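# Move bronze bushings from crate upright onto turntable disc

## Task

Lift every bronze bushing out of the crate and set each one standing on one of its open ends, resting directly on the turntable's disc and not on its central hub. The steel bushings must remain in the crate. No bushing may still be travelling around on the disc when the scene is ended. The crate must not be tilted or pushed out of its corner guides. A placement only counts if it holds without the robot. Anything the robot is touching at the end must not settle by more than about a fingernail's width once released, or the task fails. Nothing may be knocked or placed off the table.

## Robot and tools

ROBOT AND FRAME. Two UR-type six-joint arms, left_arm and right_arm, each with a Robotiq 2F-85 parallel gripper and a wrist camera. Every position in results uses one scene frame. Its origin is on the table top midway between the arms, +z is up, +x points out over the table, and left_arm sits on the +y side. The names left and right do not refer to sides of any image. left_arm's base is at (+0.012, +0.391, 0) m and right_arm's at (+0.032, -0.473, 0) m, each turned slightly about z. Reported hand positions can be a little off, more so when an arm is stretched far.

GRIPPER GEOMETRY. The fingers point along the gripper's own +z axis and close along its y axis. end_effector_position is the spot between the pads when shut. Closed fingertips reach about 19 mm past that point, open ones about 6 mm. Closing also pushes the fingertips roughly 13 mm farther from the wrist, so keep that clearance above a surface. A flat block juts about 9 cm toward the gripper's +x side from the last joint's axis and rotates with it.

execute_actions. Argument actions is a list holding zero or one item; pictures (true/false) optionally turns camera images on or off.
- Empty list: no command, just reports the state.
- Move: {"rows": [...], "steps": n}. Up to 15 rows and steps at most 15, each step lasting 1/30 s (default 15). Each row is used for one step; if rows run out, the final row repeats.
- Wait: {"steps": n} with no rows, n up to 300, counted from the previous result, and time spent replying is included.
A refused call sends nothing to the robot.

ROW LAYOUT. Every row is a single flat list of 18 numbers covering both arms, even if only one moves: left_arm's 6 joint targets, then its gripper position, force_limit, speed; then the same 9 for right_arm. Joint numbers are absolute target angles in radians, in the same column order as the Joint positions line: shoulder pan (-3.142 to 3.142), shoulder lift (-6.283 to 6.283), elbow (0.000 to 3.142), wrist 1, wrist 2, wrist 3 (each -6.283 to 6.283). A target more than 0.010 rad outside a range, and farther out than the joint currently is, gets the call refused. True ends may differ by up to 0.010 rad; a target beyond the real end is clipped there and a "joint sent to its limit" line may appear (possibly about an earlier action). Missing that line does not prove more travel exists.

GRIPPER NUMBERS, all in [-1, 1], absolute settings. position: +1 fully open (85 mm), about -0.8 pads touching, -1 keeps closing until blocked. force_limit: per-pad squeeze, roughly 20 N at -1, 128 N at 0, 235 N at +1 (for a 40 mm part closed slowly); tiny or thin parts get less. speed: gap change of about 20, 85 and 150 mm/s at -1, 0, +1; a quick close adds up to about 5 N (speed 0) or 12 N (speed +1). To grip, command -1, hold it, and look for object_status 2. To leave a gripper unchanged, repeat its previous three numbers; a 0 is a real command. New force or speed only apply after the position number changes by at least 0.01; to soften a grip, open first. If the part slips the fingers re-close on their own, except after a force_limit -1 grip, where status stays 2 even when the part is gone.

MOTION. Commands are smoothed, lagging about 0.17 s. Each step the sent target stays within 0.575 rad of the measured angle, and targets that would move a gripper over 100 mm from where it is get scaled back, so big moves take several calls and may not be finished when a result arrives. Between calls the arms keep heading for the last row until all have nearly stopped or a step is HELD; after that only a new action pushes further.

RESULT LINES. State line per arm: end_effector_position (m), end_effector_quat_wxyz, linear and angular velocity. Joint positions (rad) and Joint velocities (rad/s), one block per arm. Wrist force and Wrist torque in the end effector's own axes: contact, held weight and inertia; offsets up to about 4 N, noise up to 2.4 N, saturation near 50 N; "no reading" is harmless. object_status: 0 moving, 1 blocked while opening, 2 blocked while closing (holding), 3 reached target or fully shut. position_measured is in counts: 3 open, about 78 = 60 mm, 130 = 40 mm, 180 = 20 mm, 230 pads touching. "joint command not followed" means a clearance check altered joint targets; HELD marks steps where your row was partly or wholly not sent. MOTOR HOT warns from 70 °C; at 85 °C an OVER-TEMPERATURE FAULT brakes that arm for a while.

zoom_image: camera (cam_high 672x504, cam_low 672x504, cam_left_wrist 504x504, cam_right_wrist 504x504) and region [x0, y0, x1, y1] in that image's pixels from the top-left, no larger than 504 by 504. Calibration data is supplied; fixed cameras may be off by a couple of degrees and millimetres.

read_manual: optional section "licences"; returns licence text only and does not move anything.

finished_scene: scene = current scene number; ends and grades it irreversibly. Answering without any tool call also ends the run.

AVOID. Arm-to-arm contact or pressing. Joint torque at its load limit (142 N m for the big joints, 26.6 N m for wrist joints, held weight included) or any outside force of 150 N stops that arm for 10 s. Dropping, slamming, hard shoves, tipping the crate or sending anything off the table. Occasional external tugs on a held part or pushes on loose items can happen, so recheck before releasing and before finishing.

Each tool is called after "Emit:" by a JSON object that holds its "op" and its "data".

## Session

Emit:
{"op": "execute_actions", "data": {"actions": []}}

Scene clock: 0.00 s of 7600.00 s.
left_arm: end_effector_position=(+0.3691, +0.7816, +0.1315) position_measured=3 object_status=3 end_effector_quat_wxyz=(-0.450, +0.679, -0.580, -0.009) end_effector_velocity=(-0.000, -0.000, -0.001) end_effector_angular_velocity=(-0.001, +0.002, -0.001) | right_arm: end_effector_position=(+0.3059, -0.4553, +0.2125) position_measured=3 object_status=3 end_effector_quat_wxyz=(+0.226, +0.106, +0.963, +0.103) end_effector_velocity=(-0.000, +0.000, -0.000) end_effector_angular_velocity=(+0.000, +0.001, -0.000)
Joint positions: left_arm=[ 0.206 -1.389  2.587 -3.631 -1.155 -1.178] | right_arm=[-1.293 -2.769  2.438 -1.264 -1.069 -0.984]
Joint velocities: left_arm=[ 0.     0.001  0.     0.    -0.001  0.001] | right_arm=[ 0.    -0.001  0.     0.    -0.001  0.   ]
Wrist force (N, on the end effector, along its own x y z axes, offset not removed): no reading
Wrist torque (N m, same axes, about the end effector's origin, offset not removed): no reading

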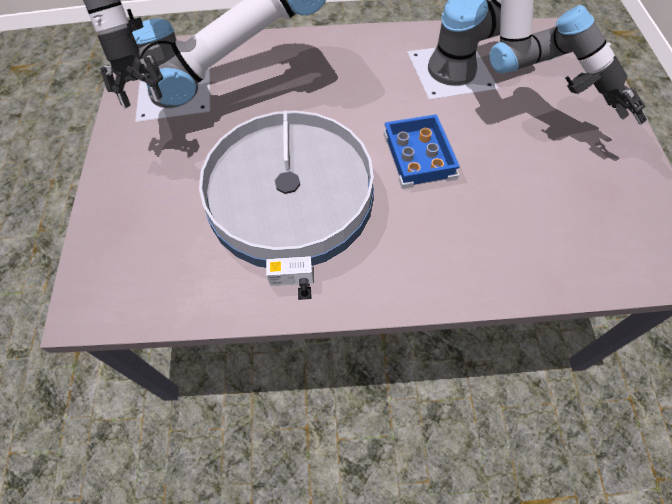

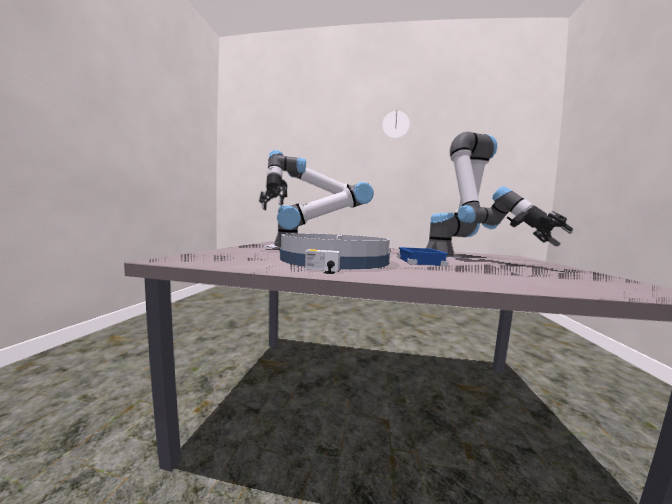

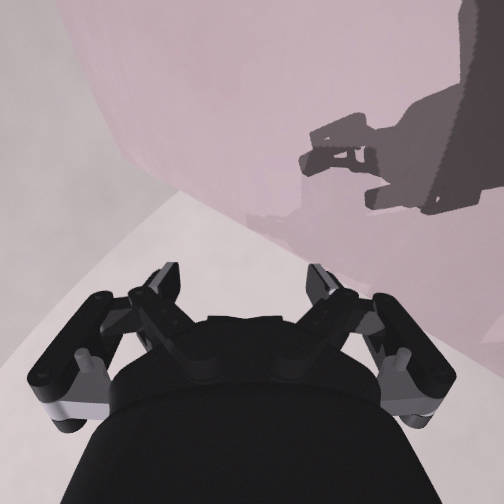

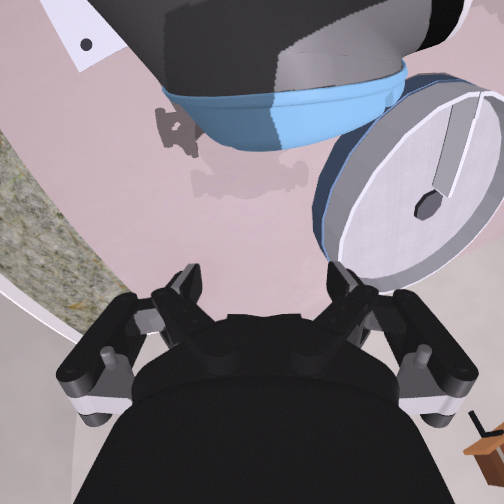

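Emit:
{"op": "zoom_image", "data": {"camera": "cam_high", "region": [370, 100, 480, 200]}}

Emit:
{"op": "zoom_image", "data": {"camera": "cam_high", "region": [190, 100, 390, 310]}}

Region (370, 100, 480, 200) of cam_high's 672x504 image, scaled by 4.582, with more detail than that image has; it fills the top 458 rows of this view, and the rest is white.

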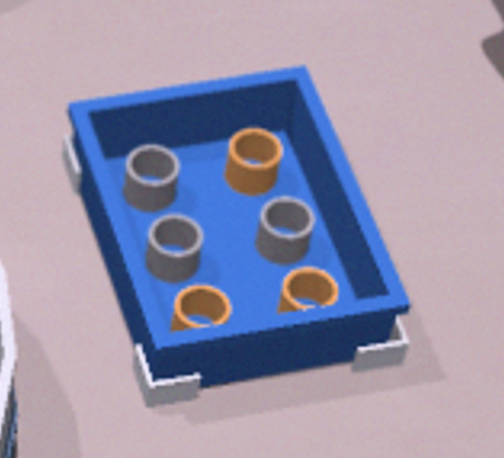

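Region (190, 100, 390, 310) of cam_high's 672x504 image, scaled by 2.400, with more detail than that image has; it fills the left 480 columns of this view, and the rest is white.

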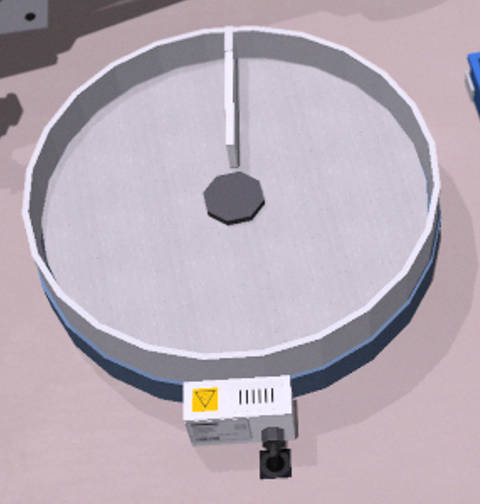

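Emit:
{"op": "execute_actions", "data": {"actions": [{"rows":[[0.15,-1.5,2.45,-3.5,-1.2,-1.1,0.3,-0.5,0,-1.293,-2.769,2.438,-1.264,-1.069,-0.984,1,0,0],[0.15,-1.5,2.45,-3.5,-1.2,-1.1,0.3,-0.5,0,-1.293,-2.769,2.438,-1.264,-1.069,-0.984,1,0,0],[0.1,-1.6,2.3,-3.3,-1.3,-1.0,0.3,-0.5,0,-1.293,-2.769,2.438,-1.264,-1.069,-0.984,1,0,0],[0.1,-1.6,2.3,-3.3,-1.3,-1.0,0.3,-0.5,0,-1.293,-2.769,2.438,-1.264,-1.069,-0.984,1,0,0],[0.0,-1.75,2.1,-3.0,-1.4,-0.9,0.3,-0.5,0,-1.293,-2.769,2.438,-1.264,-1.069,-0.984,1,0,0]],"steps":15}], "pictures": false}}

Emit:
{"op": "execute_actions", "data": {"actions": [{"rows":[[-0.787,-1.79,2.073,-1.854,-1.571,-0.756,0.3,-0.5,0,-1.293,-2.769,2.438,-1.264,-1.069,-0.984,1,0,0]],"steps":15}], "pictures": false}}

Emit:
{"op": "execute_actions", "data": {"actions": [{"steps":60}]}}

Scene clock: 29.53 s of 7600.00 s.
left_arm: end_effector_position=(+0.5298, +0.6959, +0.3284) position_measured=88 object_status=0 end_effector_quat_wxyz=(+0.495, -0.524, +0.687, -0.091) end_effector_velocity=(+0.201, -0.258, +0.501) end_effector_angular_velocity=(+0.197, -0.173, -0.888) | right_arm: end_effector_position=(+0.3058, -0.4554, +0.2124) position_measured=3 object_status=3 end_effector_quat_wxyz=(+0.226, +0.106, +0.963, +0.103) end_effector_velocity=(-0.000, -0.000, +0.000) end_effector_angular_velocity=(-0.000, +0.000, -0.000)
Joint positions: left_arm=[ 0.051 -1.659  2.228 -3.178 -1.338 -0.968] | right_arm=[-1.293 -2.769  2.438 -1.264 -1.069 -0.984]
Joint velocities: left_arm=[-0.334 -0.574 -0.789  1.055 -0.397  0.429] | right_arm=[-0.  0. -0.  0. -0. -0.]
Wrist force (N, on the end effector, along its own x y z axes, offset not removed): left_arm=[1.1 3.7 1.9] | right_arm=[0.5 -2.6 0.6]
Wrist torque (N m, same axes, about the end effector's origin, offset not removed): left_arm=[0.60 -0.28 -0.11] | right_arm=[-0.49 -0.09 -0.02]
Steps of this call (steps 1 to 871: nothing new was sent; steps 872 to 886: all 15 steps of this action). Readings (joint positions | what the end effector reports):
872: left_arm=[0.206 -1.390 2.586 -3.630 -1.156 -1.177] | right_arm=[-1.293 -2.769 2.438 -1.264 -1.069 -0.984] | left_arm position_measured=3 object_status=0 | right_arm position_measured=3 object_status=3
873: left_arm=[0.199 -1.398 2.578 -3.622 -1.162 -1.169] | right_arm=[-1.293 -2.769 2.438 -1.264 -1.069 -0.984] | left_arm position_measured=4 object_status=0 | right_arm position_measured=3 object_status=3
875: left_arm=[0.178 -1.440 2.527 -3.570 -1.183 -1.137] | right_arm=[-1.293 -2.769 2.438 -1.264 -1.069 -0.984] | left_arm position_measured=13 object_status=0 | right_arm position_measured=3 object_status=3
879: left_arm=[0.132 -1.521 2.416 -3.430 -1.241 -1.073] | right_arm=[-1.293 -2.769 2.438 -1.264 -1.069 -0.984] | left_arm position_measured=41 object_status=0 | right_arm position_measured=3 object_status=3
886: the state above

Scene clock: 30.03 s of 7600.00 s.
left_arm: end_effector_position=(+0.5802, +0.4231, +0.3123) position_measured=91 object_status=3 end_effector_quat_wxyz=(+0.341, -0.296, +0.880, -0.151) end_effector_velocity=(-0.099, -0.563, -0.153) end_effector_angular_velocity=(+0.176, +0.877, -1.229) | right_arm: end_effector_position=(+0.3058, -0.4554, +0.2124) position_measured=3 object_status=3 end_effector_quat_wxyz=(+0.226, +0.106, +0.963, +0.103) end_effector_velocity=(-0.000, -0.000, -0.000) end_effector_angular_velocity=(+0.000, +0.002, -0.001)
Joint positions: left_arm=[-0.374 -1.746  2.122 -2.706 -1.48  -0.837] | right_arm=[-1.293 -2.769  2.438 -1.264 -1.069 -0.984]
Joint velocities: left_arm=[-0.938 -0.109 -0.118  1.103 -0.218  0.195] | right_arm=[-0.001 -0.     0.001  0.    -0.001 -0.   ]
Wrist force (N, on the end effector, along its own x y z axes, offset not removed): left_arm=[0.6 0.4 1.3] | right_arm=[1.2 -1.9 -0.1]
Wrist torque (N m, same axes, about the end effector's origin, offset not removed): left_arm=[-0.11 -0.13 -0.02] | right_arm=[-0.32 -0.31 0.00]
Steps of this call (steps 1 to 15: all 15 steps of this action). Readings (joint positions | what the end effector reports):
1: left_arm=[0.040 -1.678 2.201 -3.142 -1.351 -0.953] | right_arm=[-1.293 -2.769 2.438 -1.264 -1.069 -0.984] | left_arm position_measured=89 object_status=0 | right_arm position_measured=3 object_status=3
2: left_arm=[0.021 -1.691 2.182 -3.110 -1.363 -0.942] | right_arm=[-1.293 -2.769 2.438 -1.264 -1.069 -0.984] | left_arm position_measured=90 object_status=0 | right_arm position_measured=3 object_status=3
4: left_arm=[-0.037 -1.700 2.172 -3.052 -1.386 -0.921] | right_arm=[-1.293 -2.769 2.438 -1.264 -1.069 -0.984] | left_arm position_measured=91 object_status=0 | right_arm position_measured=3 object_status=3
8: left_arm=[-0.156 -1.719 2.151 -2.933 -1.425 -0.886] | right_arm=[-1.293 -2.769 2.438 -1.264 -1.069 -0.984] | left_arm position_measured=91 object_status=0 | right_arm position_measured=3 object_status=3
15: the state above

Scene clock: 32.03 s of 7600.00 s.
left_arm: end_effector_position=(+0.4000, +0.2699, +0.2001) position_measured=91 object_status=3 end_effector_quat_wxyz=(+0.000, -0.059, +0.998, -0.000) end_effector_velocity=(-0.000, +0.000, -0.000) end_effector_angular_velocity=(-0.000, +0.002, -0.001) | right_arm: end_effector_position=(+0.3058, -0.4554, +0.2124) position_measured=3 object_status=3 end_effector_quat_wxyz=(+0.226, +0.106, +0.963, +0.103) end_effector_velocity=(-0.000, -0.000, +0.000) end_effector_angular_velocity=(-0.001, +0.000, -0.001)
Joint positions: left_arm=[-0.787 -1.79   2.073 -1.854 -1.571 -0.756] | right_arm=[-1.293 -2.769  2.438 -1.264 -1.069 -0.984]
Joint velocities: left_arm=[ 0.     0.001  0.     0.    -0.001  0.001] | right_arm=[-0.001 -0.001 -0.     0.    -0.001 -0.   ]
Wrist force (N, on the end effector, along its own x y z axes, offset not removed): left_arm=[1.0 0.2 2.8] | right_arm=[0.4 -2.0 1.1]
Wrist torque (N m, same axes, about the end effector's origin, offset not removed): left_arm=[-0.20 -0.24 0.05] | right_arm=[-0.36 -0.13 -0.03]
Steps of this call (steps 1 to 45: the robot went on to your last target; steps 46 to 60: nothing new was sent). Readings (joint positions | what the end effector reports):
1: left_arm=[-0.406 -1.749 2.118 -2.667 -1.487 -0.831] | right_arm=[-1.293 -2.769 2.438 -1.264 -1.069 -0.984] | left_arm position_measured=91 object_status=3 | right_arm position_measured=3 object_status=3
2: left_arm=[-0.438 -1.753 2.114 -2.626 -1.495 -0.824] | right_arm=[-1.293 -2.769 2.438 -1.264 -1.069 -0.984] | left_arm position_measured=91 object_status=3 | right_arm position_measured=3 object_status=3
4: left_arm=[-0.501 -1.760 2.106 -2.534 -1.509 -0.811] | right_arm=[-1.293 -2.769 2.438 -1.264 -1.069 -0.984] | left_arm position_measured=91 object_status=3 | right_arm position_measured=3 object_status=3
8: left_arm=[-0.620 -1.773 2.092 -2.308 -1.536 -0.787] | right_arm=[-1.293 -2.769 2.438 -1.264 -1.069 -0.984] | left_arm position_measured=91 object_status=3 | right_arm position_measured=3 object_status=3
60: the state above
All arms were judged still, so your last target was given up. Only a new action makes them travel on or press farther. Fingers that are still opening or closing keep moving.
camera_calibration (this result's frames):
cam_left_wrist: T_world_to_cam=[[-0.151959, 0.987692, 0.0370468, -0.21795], [0.934944, 0.131483, 0.329534, -0.459688], [0.320607, 0.0847122, -0.943417, 0.189062], [0, 0, 0, 1]] pos_world=[0.336048, 0.259693, 0.337921]
cam_right_wrist: T_world_to_cam=[[0.211393, 0.951361, 0.22411, 0.32926], [0.681721, -0.307826, 0.663701, -0.475609], [0.700406, 0.0124785, -0.713635, 0.0935694], [0, 0, 0, 1]] pos_world=[0.189092, -0.460817, 0.308646]

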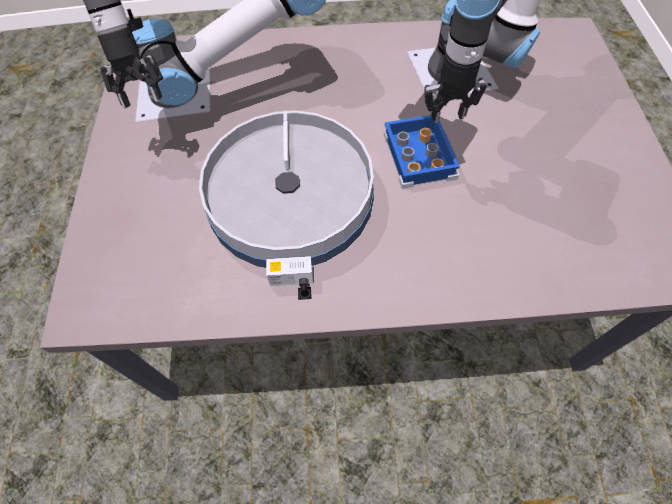

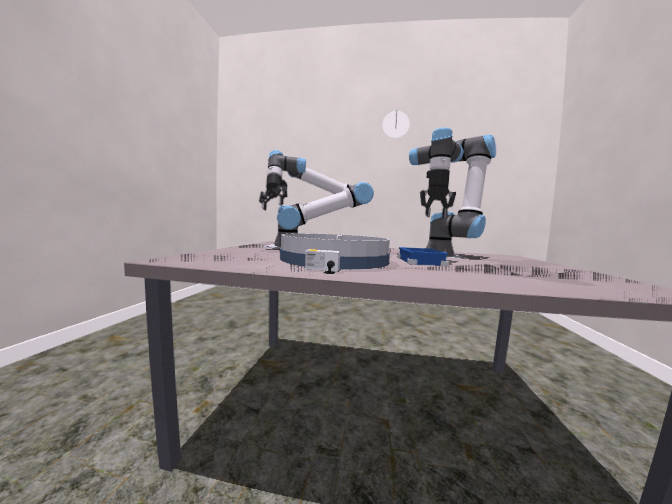

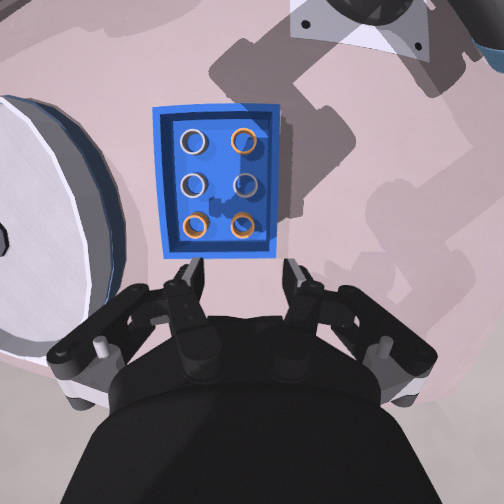

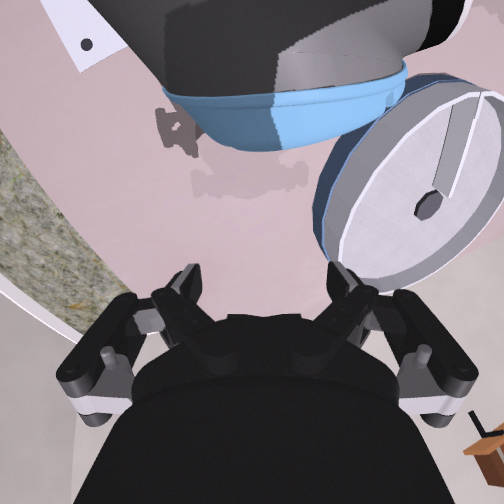

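Emit:
{"op": "zoom_image", "data": {"camera": "cam_left_wrist", "region": [140, 100, 320, 280]}}

Emit:
{"op": "zoom_image", "data": {"camera": "cam_low", "region": [270, 180, 490, 290]}}

Region (140, 100, 320, 280) of cam_left_wrist's 504x504 image, scaled by 2.800, with more detail than that image has.

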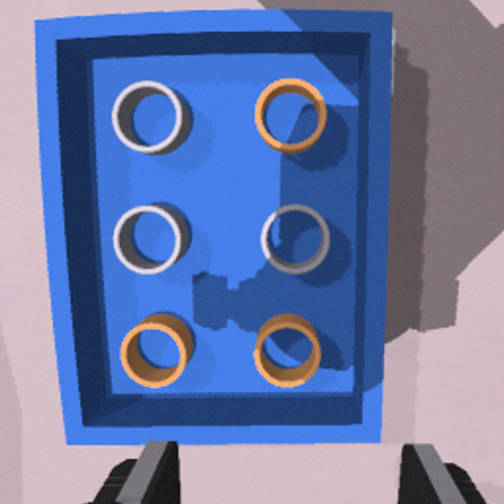

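Region (270, 180, 490, 290) of cam_low's 672x504 image, scaled by 2.291, with more detail than that image has.

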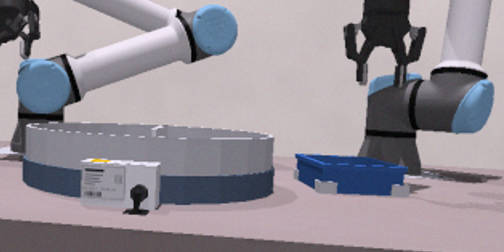

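Emit:
{"op": "execute_actions", "data": {"actions": [{"rows":[[-0.7692,-1.6265,2.25,-2.1943,-1.571,-0.754,0.03,-0.5,0,-1.293,-2.769,2.438,-1.264,-1.069,-0.984,1,0,0]],"steps":15}], "pictures": false}}

Emit:
{"op": "execute_actions", "data": {"actions": [{"steps":15}]}}

Emit:
{"op": "zoom_image", "data": {"camera": "cam_left_wrist", "region": [100, 80, 352, 332]}}

Scene clock: 69.53 s of 7600.00 s.
left_arm: end_effector_position=(+0.4104, +0.2708, +0.0916) position_measured=126 object_status=0 end_effector_quat_wxyz=(-0.001, -0.067, +0.998, +0.000) end_effector_velocity=(+0.003, -0.001, -0.014) end_effector_angular_velocity=(-0.011, -0.015, +0.002) | right_arm: end_effector_position=(+0.3058, -0.4554, +0.2124) position_measured=3 object_status=3 end_effector_quat_wxyz=(+0.226, +0.106, +0.963, +0.103) end_effector_velocity=(-0.000, -0.000, -0.000) end_effector_angular_velocity=(-0.000, +0.001, -0.001)
Joint positions: left_arm=[-0.769 -1.629  2.247 -2.187 -1.571 -0.754] | right_arm=[-1.293 -2.769  2.438 -1.264 -1.069 -0.984]
Joint velocities: left_arm=[ 0.003  0.024  0.028 -0.07  -0.     0.001] | right_arm=[ 0.    -0.    -0.     0.    -0.001  0.001]
Wrist force (N, on the end effector, along its own x y z axes, offset not removed): left_arm=[1.7 2.4 3.3] | right_arm=[-0.1 -2.5 0.6]
Wrist torque (N m, same axes, about the end effector's origin, offset not removed): left_arm=[0.25 -0.38 0.05] | right_arm=[-0.50 -0.05 -0.05]
Steps of this call (steps 1 to 1110: nothing new was sent; steps 1111 to 1125: all 15 steps of this action). Readings (joint positions | what the end effector reports):
1111: left_arm=[-0.787 -1.790 2.073 -1.854 -1.571 -0.756] | right_arm=[-1.293 -2.769 2.438 -1.264 -1.069 -0.984] | left_arm position_measured=91 object_status=0 | right_arm position_measured=3 object_status=3
1112: left_arm=[-0.784 -1.781 2.081 -1.863 -1.571 -0.756] | right_arm=[-1.293 -2.769 2.438 -1.264 -1.069 -0.984] | left_arm position_measured=92 object_status=0 | right_arm position_measured=3 object_status=3
1114: left_arm=[-0.778 -1.728 2.138 -1.936 -1.571 -0.755] | right_arm=[-1.293 -2.769 2.438 -1.264 -1.069 -0.984] | left_arm position_measured=101 object_status=0 | right_arm position_measured=3 object_status=3
1118: left_arm=[-0.772 -1.653 2.221 -2.120 -1.571 -0.754] | right_arm=[-1.293 -2.769 2.438 -1.264 -1.069 -0.984] | left_arm position_measured=123 object_status=0 | right_arm position_measured=3 object_status=3
1125: the state above

Scene clock: 70.03 s of 7600.00 s.
left_arm: end_effector_position=(+0.4106, +0.2708, +0.0901) position_measured=126 object_status=3 end_effector_quat_wxyz=(-0.000, -0.067, +0.998, -0.000) end_effector_velocity=(-0.000, +0.000, -0.000) end_effector_angular_velocity=(+0.001, +0.000, +0.000) | right_arm: end_effector_position=(+0.3058, -0.4554, +0.2124) position_measured=3 object_status=3 end_effector_quat_wxyz=(+0.226, +0.106, +0.963, +0.103) end_effector_velocity=(-0.000, -0.000, -0.000) end_effector_angular_velocity=(+0.000, +0.001, -0.000)
Joint positions: left_arm=[-0.769 -1.627  2.25  -2.194 -1.571 -0.754] | right_arm=[-1.293 -2.769  2.438 -1.264 -1.069 -0.984]
Joint velocities: left_arm=[ 0.  0.  0. -0.  0.  0.] | right_arm=[ 0.     0.    -0.     0.    -0.001  0.   ]
Wrist force (N, on the end effector, along its own x y z axes, offset not removed): left_arm=[2.6 -0.4 2.9] | right_arm=[1.4 -2.2 -0.1]
Wrist torque (N m, same axes, about the end effector's origin, offset not removed): left_arm=[-0.25 -0.47 0.02] | right_arm=[-0.30 -0.34 -0.03]
Steps of this call (steps 1 to 15: the robot went on to your last target). Readings (joint positions | what the end effector reports):
1: left_arm=[-0.769 -1.628 2.248 -2.189 -1.571 -0.754] | right_arm=[-1.293 -2.769 2.438 -1.264 -1.069 -0.984] | left_arm position_measured=126 object_status=0 | right_arm position_measured=3 object_status=3
2: left_arm=[-0.769 -1.628 2.249 -2.191 -1.571 -0.754] | right_arm=[-1.293 -2.769 2.438 -1.264 -1.069 -0.984] | left_arm position_measured=126 object_status=0 | right_arm position_measured=3 object_status=3
4: left_arm=[-0.769 -1.627 2.249 -2.193 -1.571 -0.754] | right_arm=[-1.293 -2.769 2.438 -1.264 -1.069 -0.984] | left_arm position_measured=126 object_status=3 | right_arm position_measured=3 object_status=3
8: left_arm=[-0.769 -1.627 2.250 -2.194 -1.571 -0.754] | right_arm=[-1.293 -2.769 2.438 -1.264 -1.069 -0.984] | left_arm position_measured=126 object_status=3 | right_arm position_measured=3 object_status=3
15: the state above
All arms were judged still, so your last target was given up. Only a new action makes them travel on or press farther. Fingers that are still opening or closing keep moving.
camera_calibration (this result's frames):
cam_left_wrist: T_world_to_cam=[[-0.167537, 0.985164, 0.0371845, -0.205999], [0.932803, 0.1462, 0.329399, -0.436608], [0.319076, 0.0898724, -0.943458, 0.0810593], [0, 0, 0, 1]] pos_world=[0.346893, 0.25949, 0.227954]
cam_right_wrist: T_world_to_cam=[[0.211393, 0.951362, 0.224107, 0.329261], [0.68172, -0.307823, 0.663703, -0.475608], [0.700407, 0.0124759, -0.713634, 0.0935679], [0, 0, 0, 1]] pos_world=[0.189092, -0.460817, 0.308646]

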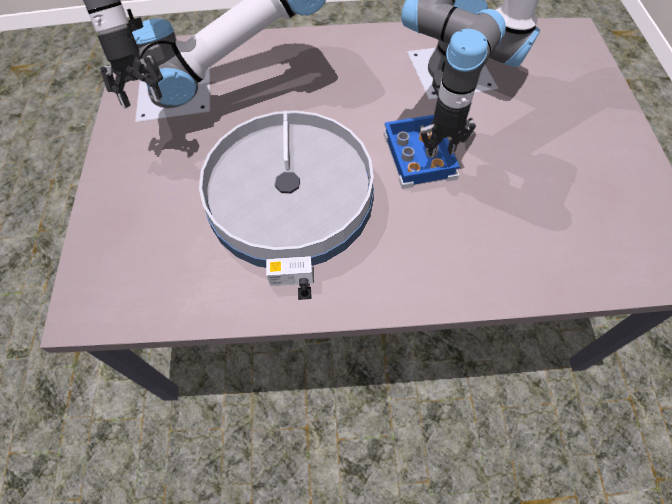

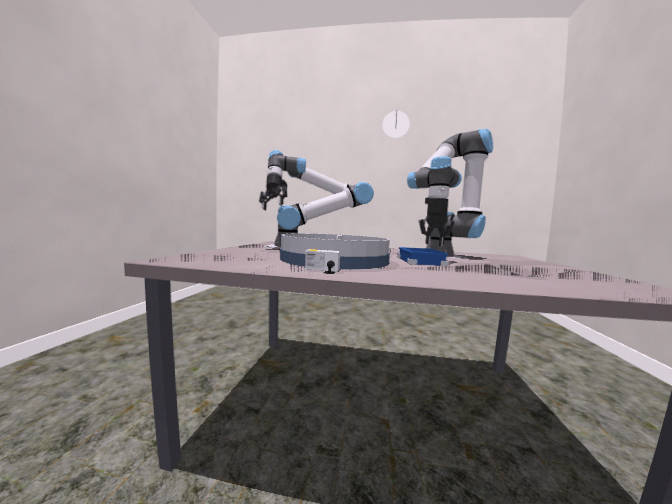

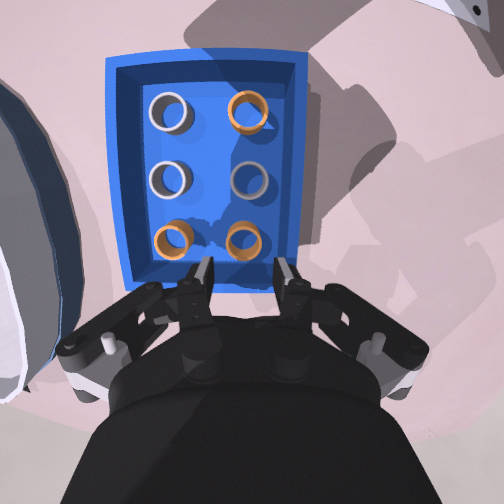

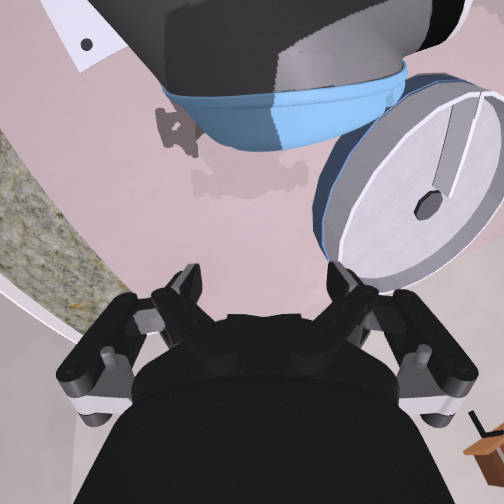

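Region (100, 80, 352, 332) of cam_left_wrist's 504x504 image, scaled by 2.000, with more detail than that image has.

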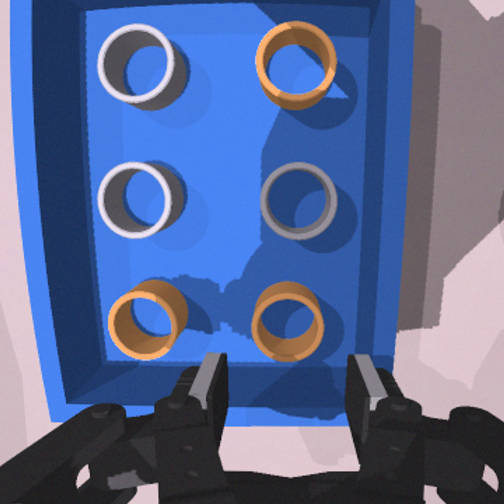

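Emit:
{"op": "execute_actions", "data": {"actions": [{"rows":[[-0.7692,-1.606,2.2645,-2.229,-1.571,-0.754,-0.02,-0.5,0,-1.293,-2.769,2.438,-1.264,-1.069,-0.984,1,0,0],[-0.7692,-1.606,2.2645,-2.229,-1.571,-0.754,-0.02,-0.5,0,-1.293,-2.769,2.438,-1.264,-1.069,-0.984,1,0,0],[-0.7692,-1.606,2.2645,-2.229,-1.571,-0.754,-0.02,-0.5,0,-1.293,-2.769,2.438,-1.264,-1.069,-0.984,1,0,0],[-0.7692,-1.587,2.2785,-2.2623,-1.571,-0.754,-0.02,-0.5,0,-1.293,-2.769,2.438,-1.264,-1.069,-0.984,1,0,0],[-0.7692,-1.587,2.2785,-2.2623,-1.571,-0.754,-0.02,-0.5,0,-1.293,-2.769,2.438,-1.264,-1.069,-0.984,1,0,0],[-0.7692,-1.587,2.2785,-2.2623,-1.571,-0.754,-0.02,-0.5,0,-1.293,-2.769,2.438,-1.264,-1.069,-0.984,1,0,0],[-0.7692,-1.567,2.292,-2.296,-1.571,-0.754,-0.02,-0.5,0,-1.293,-2.769,2.438,-1.264,-1.069,-0.984,1,0,0],[-0.7692,-1.567,2.292,-2.296,-1.571,-0.754,-0.02,-0.5,0,-1.293,-2.769,2.438,-1.264,-1.069,-0.984,1,0,0],[-0.7692,-1.567,2.292,-2.296,-1.571,-0.754,-0.02,-0.5,0,-1.293,-2.769,2.438,-1.264,-1.069,-0.984,1,0,0],[-0.7692,-1.5465,2.305,-2.3293,-1.571,-0.754,-0.02,-0.5,0,-1.293,-2.769,2.438,-1.264,-1.069,-0.984,1,0,0],[-0.7692,-1.5465,2.305,-2.3293,-1.571,-0.754,-0.02,-0.5,0,-1.293,-2.769,2.438,-1.264,-1.069,-0.984,1,0,0],[-0.7692,-1.5465,2.305,-2.3293,-1.571,-0.754,-0.02,-0.5,0,-1.293,-2.769,2.438,-1.264,-1.069,-0.984,1,0,0],[-0.7692,-1.5253,2.3176,-2.3631,-1.571,-0.754,-0.02,-0.5,0,-1.293,-2.769,2.438,-1.264,-1.069,-0.984,1,0,0]],"steps":15}], "pictures": false}}

Emit:
{"op": "execute_actions", "data": {"actions": [{"steps":15}]}}

Emit:
{"op": "zoom_image", "data": {"camera": "cam_left_wrist", "region": [120, 140, 372, 340]}}

Emit:
{"op": "zoom_image", "data": {"camera": "cam_low", "region": [380, 200, 480, 280]}}

Scene clock: 90.13 s of 7600.00 s.
left_arm: end_effector_position=(+0.4107, +0.2707, +0.0494) position_measured=131 object_status=3 end_effector_quat_wxyz=(-0.000, -0.067, +0.998, +0.000) end_effector_velocity=(-0.000, +0.001, -0.091) end_effector_angular_velocity=(-0.001, -0.003, -0.000) | right_arm: end_effector_position=(+0.3058, -0.4554, +0.2124) position_measured=3 object_status=3 end_effector_quat_wxyz=(+0.226, +0.106, +0.963, +0.103) end_effector_velocity=(+0.000, +0.000, +0.000) end_effector_angular_velocity=(+0.001, -0.001, -0.001)
Joint positions: left_arm=[-0.769 -1.546  2.305 -2.329 -1.571 -0.754] | right_arm=[-1.293 -2.769  2.438 -1.264 -1.069 -0.984]
Joint velocities: left_arm=[ 0.     0.196  0.118 -0.318  0.001  0.   ] | right_arm=[-0.    -0.    -0.     0.     0.001  0.001]
Wrist force (N, on the end effector, along its own x y z axes, offset not removed): left_arm=[2.3 0.1 2.3] | right_arm=[-0.4 -2.1 0.9]
Wrist torque (N m, same axes, about the end effector's origin, offset not removed): left_arm=[-0.09 -0.54 0.02] | right_arm=[-0.31 -0.07 0.02]
Steps of this call (steps 1 to 588: nothing new was sent; steps 589 to 603: all 15 steps of this action). Readings (joint positions | what the end effector reports):
589: left_arm=[-0.769 -1.626 2.250 -2.195 -1.571 -0.754] | right_arm=[-1.293 -2.769 2.438 -1.264 -1.069 -0.984] | left_arm position_measured=126 object_status=0 | right_arm position_measured=3 object_status=3
590: left_arm=[-0.769 -1.623 2.253 -2.200 -1.571 -0.754] | right_arm=[-1.293 -2.769 2.438 -1.264 -1.069 -0.984] | left_arm position_measured=126 object_status=0 | right_arm position_measured=3 object_status=3
592: left_arm=[-0.769 -1.615 2.258 -2.213 -1.571 -0.754] | right_arm=[-1.293 -2.769 2.438 -1.264 -1.069 -0.984] | left_arm position_measured=130 object_status=0 | right_arm position_measured=3 object_status=3
596: left_arm=[-0.769 -1.592 2.275 -2.252 -1.571 -0.754] | right_arm=[-1.293 -2.769 2.438 -1.264 -1.069 -0.984] | left_arm position_measured=131 object_status=0 | right_arm position_measured=3 object_status=3
603: the state above

Scene clock: 90.63 s of 7600.00 s.
left_arm: end_effector_position=(+0.4106, +0.2708, +0.0401) position_measured=131 object_status=3 end_effector_quat_wxyz=(-0.000, -0.067, +0.998, -0.000) end_effector_velocity=(+0.000, +0.001, -0.001) end_effector_angular_velocity=(+0.002, -0.000, +0.002) | right_arm: end_effector_position=(+0.3058, -0.4554, +0.2124) position_measured=3 object_status=3 end_effector_quat_wxyz=(+0.226, +0.106, +0.963, +0.103) end_effector_velocity=(+0.000, -0.000, -0.000) end_effector_angular_velocity=(+0.002, +0.000, +0.000)
Joint positions: left_arm=[-0.769 -1.525  2.318 -2.363 -1.571 -0.754] | right_arm=[-1.293 -2.769  2.438 -1.264 -1.069 -0.984]
Joint velocities: left_arm=[ 0.001  0.001  0.001 -0.002  0.002 -0.001] | right_arm=[-0.     0.002 -0.     0.     0.001 -0.001]
Wrist force (N, on the end effector, along its own x y z axes, offset not removed): left_arm=[2.7 2.5 1.0] | right_arm=[0.0 -1.0 1.2]
Wrist torque (N m, same axes, about the end effector's origin, offset not removed): left_arm=[0.36 -0.63 0.01] | right_arm=[-0.16 -0.12 -0.03]
Steps of this call (steps 1 to 15: the robot went on to your last target). Readings (joint positions | what the end effector reports):
1: left_arm=[-0.769 -1.540 2.309 -2.339 -1.571 -0.754] | right_arm=[-1.293 -2.769 2.438 -1.264 -1.069 -0.984] | left_arm position_measured=131 object_status=3 | right_arm position_measured=3 object_status=3
2: left_arm=[-0.769 -1.536 2.311 -2.346 -1.571 -0.754] | right_arm=[-1.293 -2.769 2.438 -1.264 -1.069 -0.984] | left_arm position_measured=131 object_status=3 | right_arm position_measured=3 object_status=3
4: left_arm=[-0.769 -1.531 2.314 -2.354 -1.571 -0.754] | right_arm=[-1.293 -2.769 2.438 -1.264 -1.069 -0.984] | left_arm position_measured=131 object_status=3 | right_arm position_measured=3 object_status=3
8: left_arm=[-0.769 -1.527 2.317 -2.361 -1.571 -0.754] | right_arm=[-1.293 -2.769 2.438 -1.264 -1.069 -0.984] | left_arm position_measured=131 object_status=3 | right_arm position_measured=3 object_status=3
15: the state above
camera_calibration (this result's frames):
cam_left_wrist: T_world_to_cam=[[-0.167542, 0.985164, 0.0371764, -0.204141], [0.932798, 0.146206, 0.329412, -0.420152], [0.319089, 0.0898684, -0.943454, 0.0339149], [0, 0, 0, 1]] pos_world=[0.346893, 0.259493, 0.177989]
cam_right_wrist: T_world_to_cam=[[0.211393, 0.951362, 0.224107, 0.329261], [0.68172, -0.307824, 0.663703, -0.475608], [0.700407, 0.012476, -0.713634, 0.093568], [0, 0, 0, 1]] pos_world=[0.189092, -0.460817, 0.308646]

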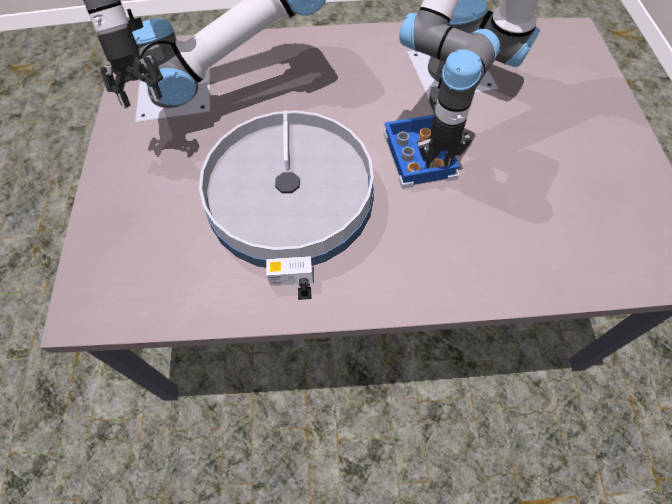

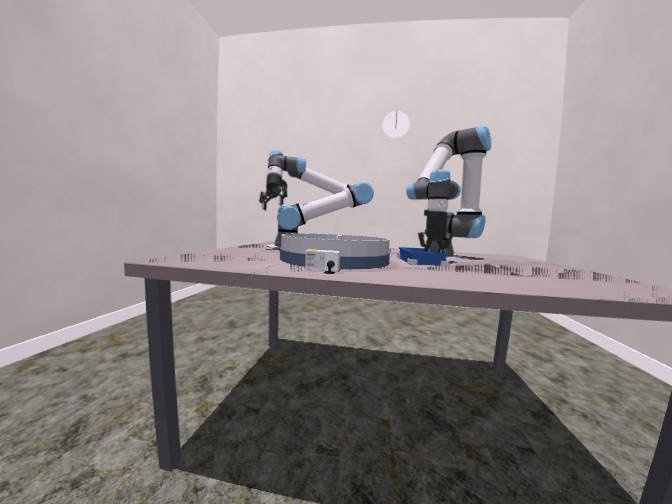

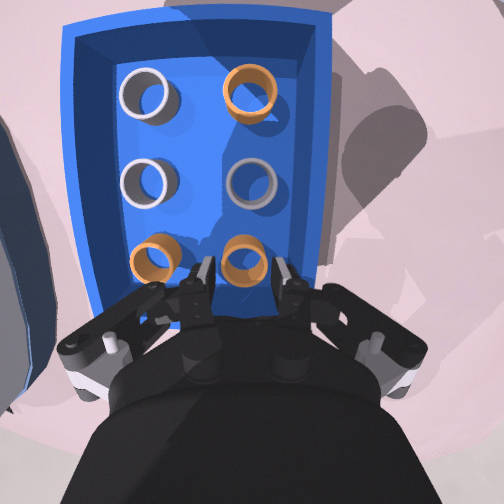

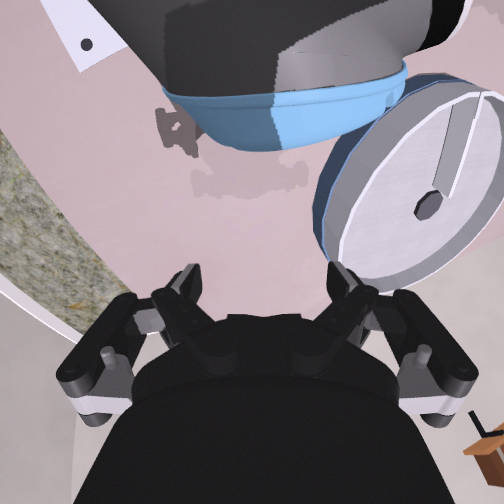

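Region (120, 140, 372, 340) of cam_left_wrist's 504x504 image, scaled by 2.000, with more detail than that image has; it fills the top 400 rows of this view, and the rest is white.

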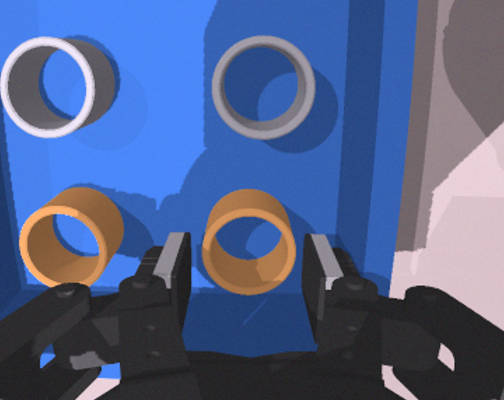

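Region (380, 200, 480, 280) of cam_low's 672x504 image, scaled by 5.040, with more detail than that image has; it fills the top 403 rows of this view, and the rest is white.

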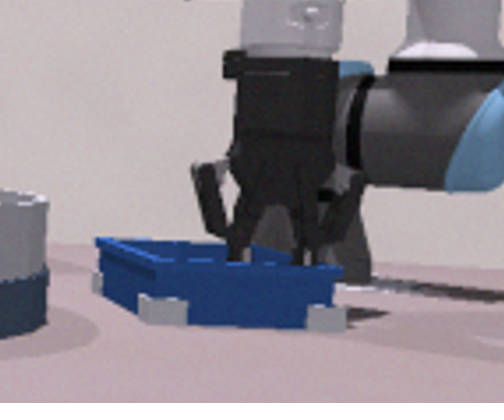

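Emit:
{"op": "execute_actions", "data": {"actions": [{"rows":[[-0.7797,-1.5314,2.3352,-2.3746,-1.571,-0.7645,-0.02,-0.5,0,-1.293,-2.769,2.438,-1.264,-1.069,-0.984,1,0,0]],"steps":12}], "pictures": false}}

Emit:
{"op": "execute_actions", "data": {"actions": [{"rows":[[-0.7797,-1.5314,2.3352,-2.3746,-1.571,-0.7645,-1,-0.5,0,-1.293,-2.769,2.438,-1.264,-1.069,-0.984,1,0,0]],"steps":15}]}}

Emit:
{"op": "zoom_image", "data": {"camera": "cam_left_wrist", "region": [120, 140, 372, 340]}}

Scene clock: 103.13 s of 7600.00 s.
left_arm: end_effector_position=(+0.4048, +0.2701, +0.0371) position_measured=131 object_status=3 end_effector_quat_wxyz=(-0.000, -0.067, +0.998, -0.000) end_effector_velocity=(-0.002, -0.000, -0.000) end_effector_angular_velocity=(-0.000, -0.002, -0.001) | right_arm: end_effector_position=(+0.3058, -0.4554, +0.2124) position_measured=3 object_status=3 end_effector_quat_wxyz=(+0.226, +0.106, +0.963, +0.103) end_effector_velocity=(+0.000, +0.000, -0.000) end_effector_angular_velocity=(+0.001, -0.000, -0.000)
Joint positions: left_arm=[-0.779 -1.531  2.335 -2.374 -1.571 -0.764] | right_arm=[-1.293 -2.769  2.438 -1.264 -1.069 -0.984]
Joint velocities: left_arm=[-0.003 -0.004  0.005 -0.003  0.001 -0.002] | right_arm=[-0.     0.     0.    -0.     0.001  0.   ]
Wrist force (N, on the end effector, along its own x y z axes, offset not removed): left_arm=[1.4 1.2 -0.9] | right_arm=[0.8 -2.1 0.8]
Wrist torque (N m, same axes, about the end effector's origin, offset not removed): left_arm=[0.00 -0.21 0.02] | right_arm=[-0.34 -0.14 -0.08]
Steps of this call (steps 1 to 15: the robot went on to your last target; steps 16 to 363: nothing new was sent; steps 364 to 375: all 12 steps of this action). Readings (joint positions | what the end effector reports):
364: left_arm=[-0.769 -1.525 2.318 -2.363 -1.571 -0.754] | right_arm=[-1.293 -2.769 2.438 -1.264 -1.069 -0.984] | left_arm position_measured=131 object_status=3 | right_arm position_measured=3 object_status=3
365: left_arm=[-0.771 -1.526 2.321 -2.365 -1.571 -0.756] | right_arm=[-1.293 -2.769 2.438 -1.264 -1.069 -0.984] | left_arm position_measured=131 object_status=3 | right_arm position_measured=3 object_status=3
367: left_arm=[-0.775 -1.528 2.327 -2.369 -1.571 -0.760] | right_arm=[-1.293 -2.769 2.438 -1.264 -1.069 -0.984] | left_arm position_measured=131 object_status=3 | right_arm position_measured=3 object_status=3
371: left_arm=[-0.778 -1.530 2.333 -2.373 -1.571 -0.763] | right_arm=[-1.293 -2.769 2.438 -1.264 -1.069 -0.984] | left_arm position_measured=131 object_status=3 | right_arm position_measured=3 object_status=3
375: the state above

Scene clock: 103.63 s of 7600.00 s.
left_arm: end_effector_position=(+0.4047, +0.2700, +0.0371) position_measured=155 object_status=2 end_effector_quat_wxyz=(-0.000, -0.067, +0.998, -0.000) end_effector_velocity=(+0.000, +0.000, +0.000) end_effector_angular_velocity=(-0.000, -0.001, -0.000) | right_arm: end_effector_position=(+0.3058, -0.4554, +0.2124) position_measured=3 object_status=3 end_effector_quat_wxyz=(+0.226, +0.106, +0.963, +0.103) end_effector_velocity=(+0.000, -0.000, -0.000) end_effector_angular_velocity=(+0.001, +0.000, -0.000)
Joint positions: left_arm=[-0.78  -1.531  2.335 -2.375 -1.571 -0.764] | right_arm=[-1.293 -2.769  2.438 -1.264 -1.069 -0.984]
Joint velocities: left_arm=[ 0.    -0.     0.    -0.001  0.001  0.   ] | right_arm=[-0.     0.001 -0.     0.     0.    -0.   ]
Wrist force (N, on the end effector, along its own x y z axes, offset not removed): left_arm=[2.8 4.6 -16.3] | right_arm=[0.1 -2.9 0.2]
Wrist torque (N m, same axes, about the end effector's origin, offset not removed): left_arm=[0.03 -0.27 -0.04] | right_arm=[-0.54 -0.06 -0.03]
Steps of this call (steps 1 to 15: all 15 steps of this action). Readings (joint positions | what the end effector reports):
1: left_arm=[-0.779 -1.531 2.335 -2.374 -1.571 -0.764] | right_arm=[-1.293 -2.769 2.438 -1.264 -1.069 -0.984] | left_arm position_measured=131 object_status=0 | right_arm position_measured=3 object_status=3
2: left_arm=[-0.780 -1.531 2.335 -2.374 -1.571 -0.764] | right_arm=[-1.293 -2.769 2.438 -1.264 -1.069 -0.984] | left_arm position_measured=132 object_status=0 | right_arm position_measured=3 object_status=3
4: left_arm=[-0.780 -1.531 2.335 -2.375 -1.571 -0.764] | right_arm=[-1.293 -2.769 2.438 -1.264 -1.069 -0.984] | left_arm position_measured=142 object_status=0 | right_arm position_measured=3 object_status=3
8: left_arm=[-0.780 -1.531 2.335 -2.375 -1.571 -0.764] | right_arm=[-1.293 -2.769 2.438 -1.264 -1.069 -0.984] | left_arm position_measured=155 object_status=0 | right_arm position_measured=3 object_status=3
15: the state above
camera_calibration (this result's frames):
cam_left_wrist: T_world_to_cam=[[-0.167547, 0.985166, 0.0370983, -0.204268], [0.932768, 0.146228, 0.329487, -0.413464], [0.319175, 0.0898086, -0.943431, 0.03298], [0, 0, 0, 1]] pos_world=[0.340915, 0.258736, 0.174923]
cam_right_wrist: T_world_to_cam=[[0.211393, 0.951362, 0.224107, 0.329261], [0.68172, -0.307824, 0.663703, -0.475608], [0.700407, 0.0124758, -0.713634, 0.093568], [0, 0, 0, 1]] pos_world=[0.189092, -0.460817, 0.308646]

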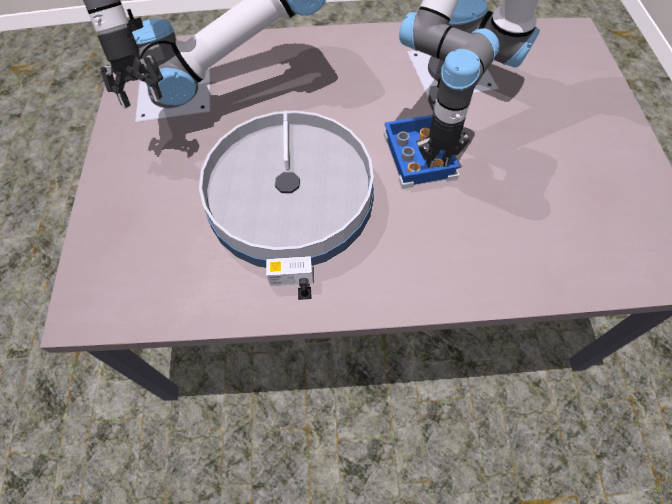

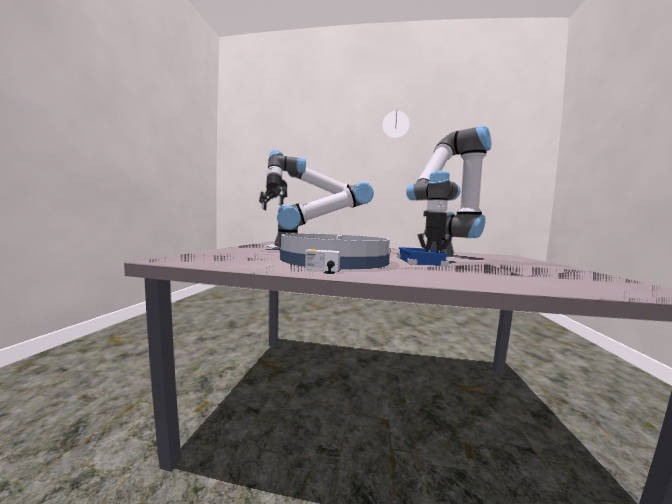

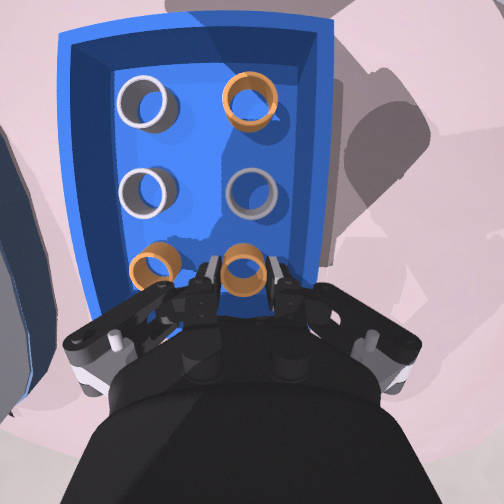

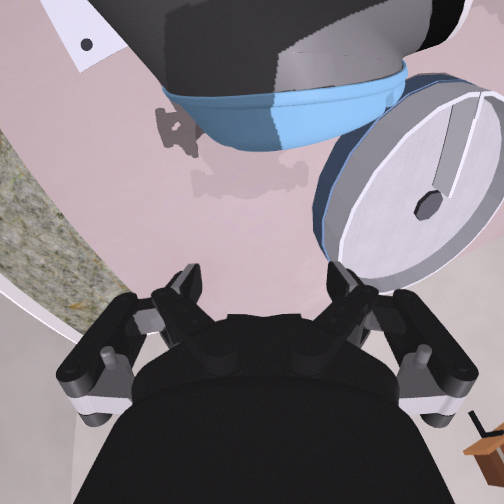

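Region (120, 140, 372, 340) of cam_left_wrist's 504x504 image, scaled by 2.000, with more detail than that image has; it fills the top 400 rows of this view, and the rest is white.

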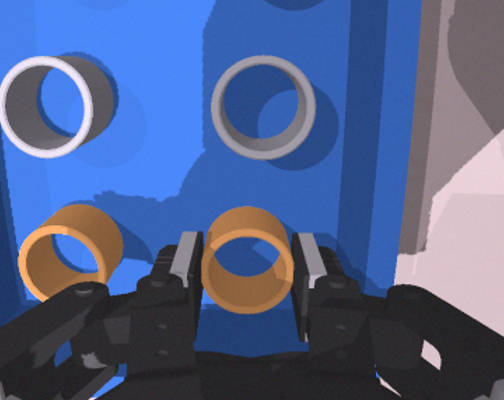

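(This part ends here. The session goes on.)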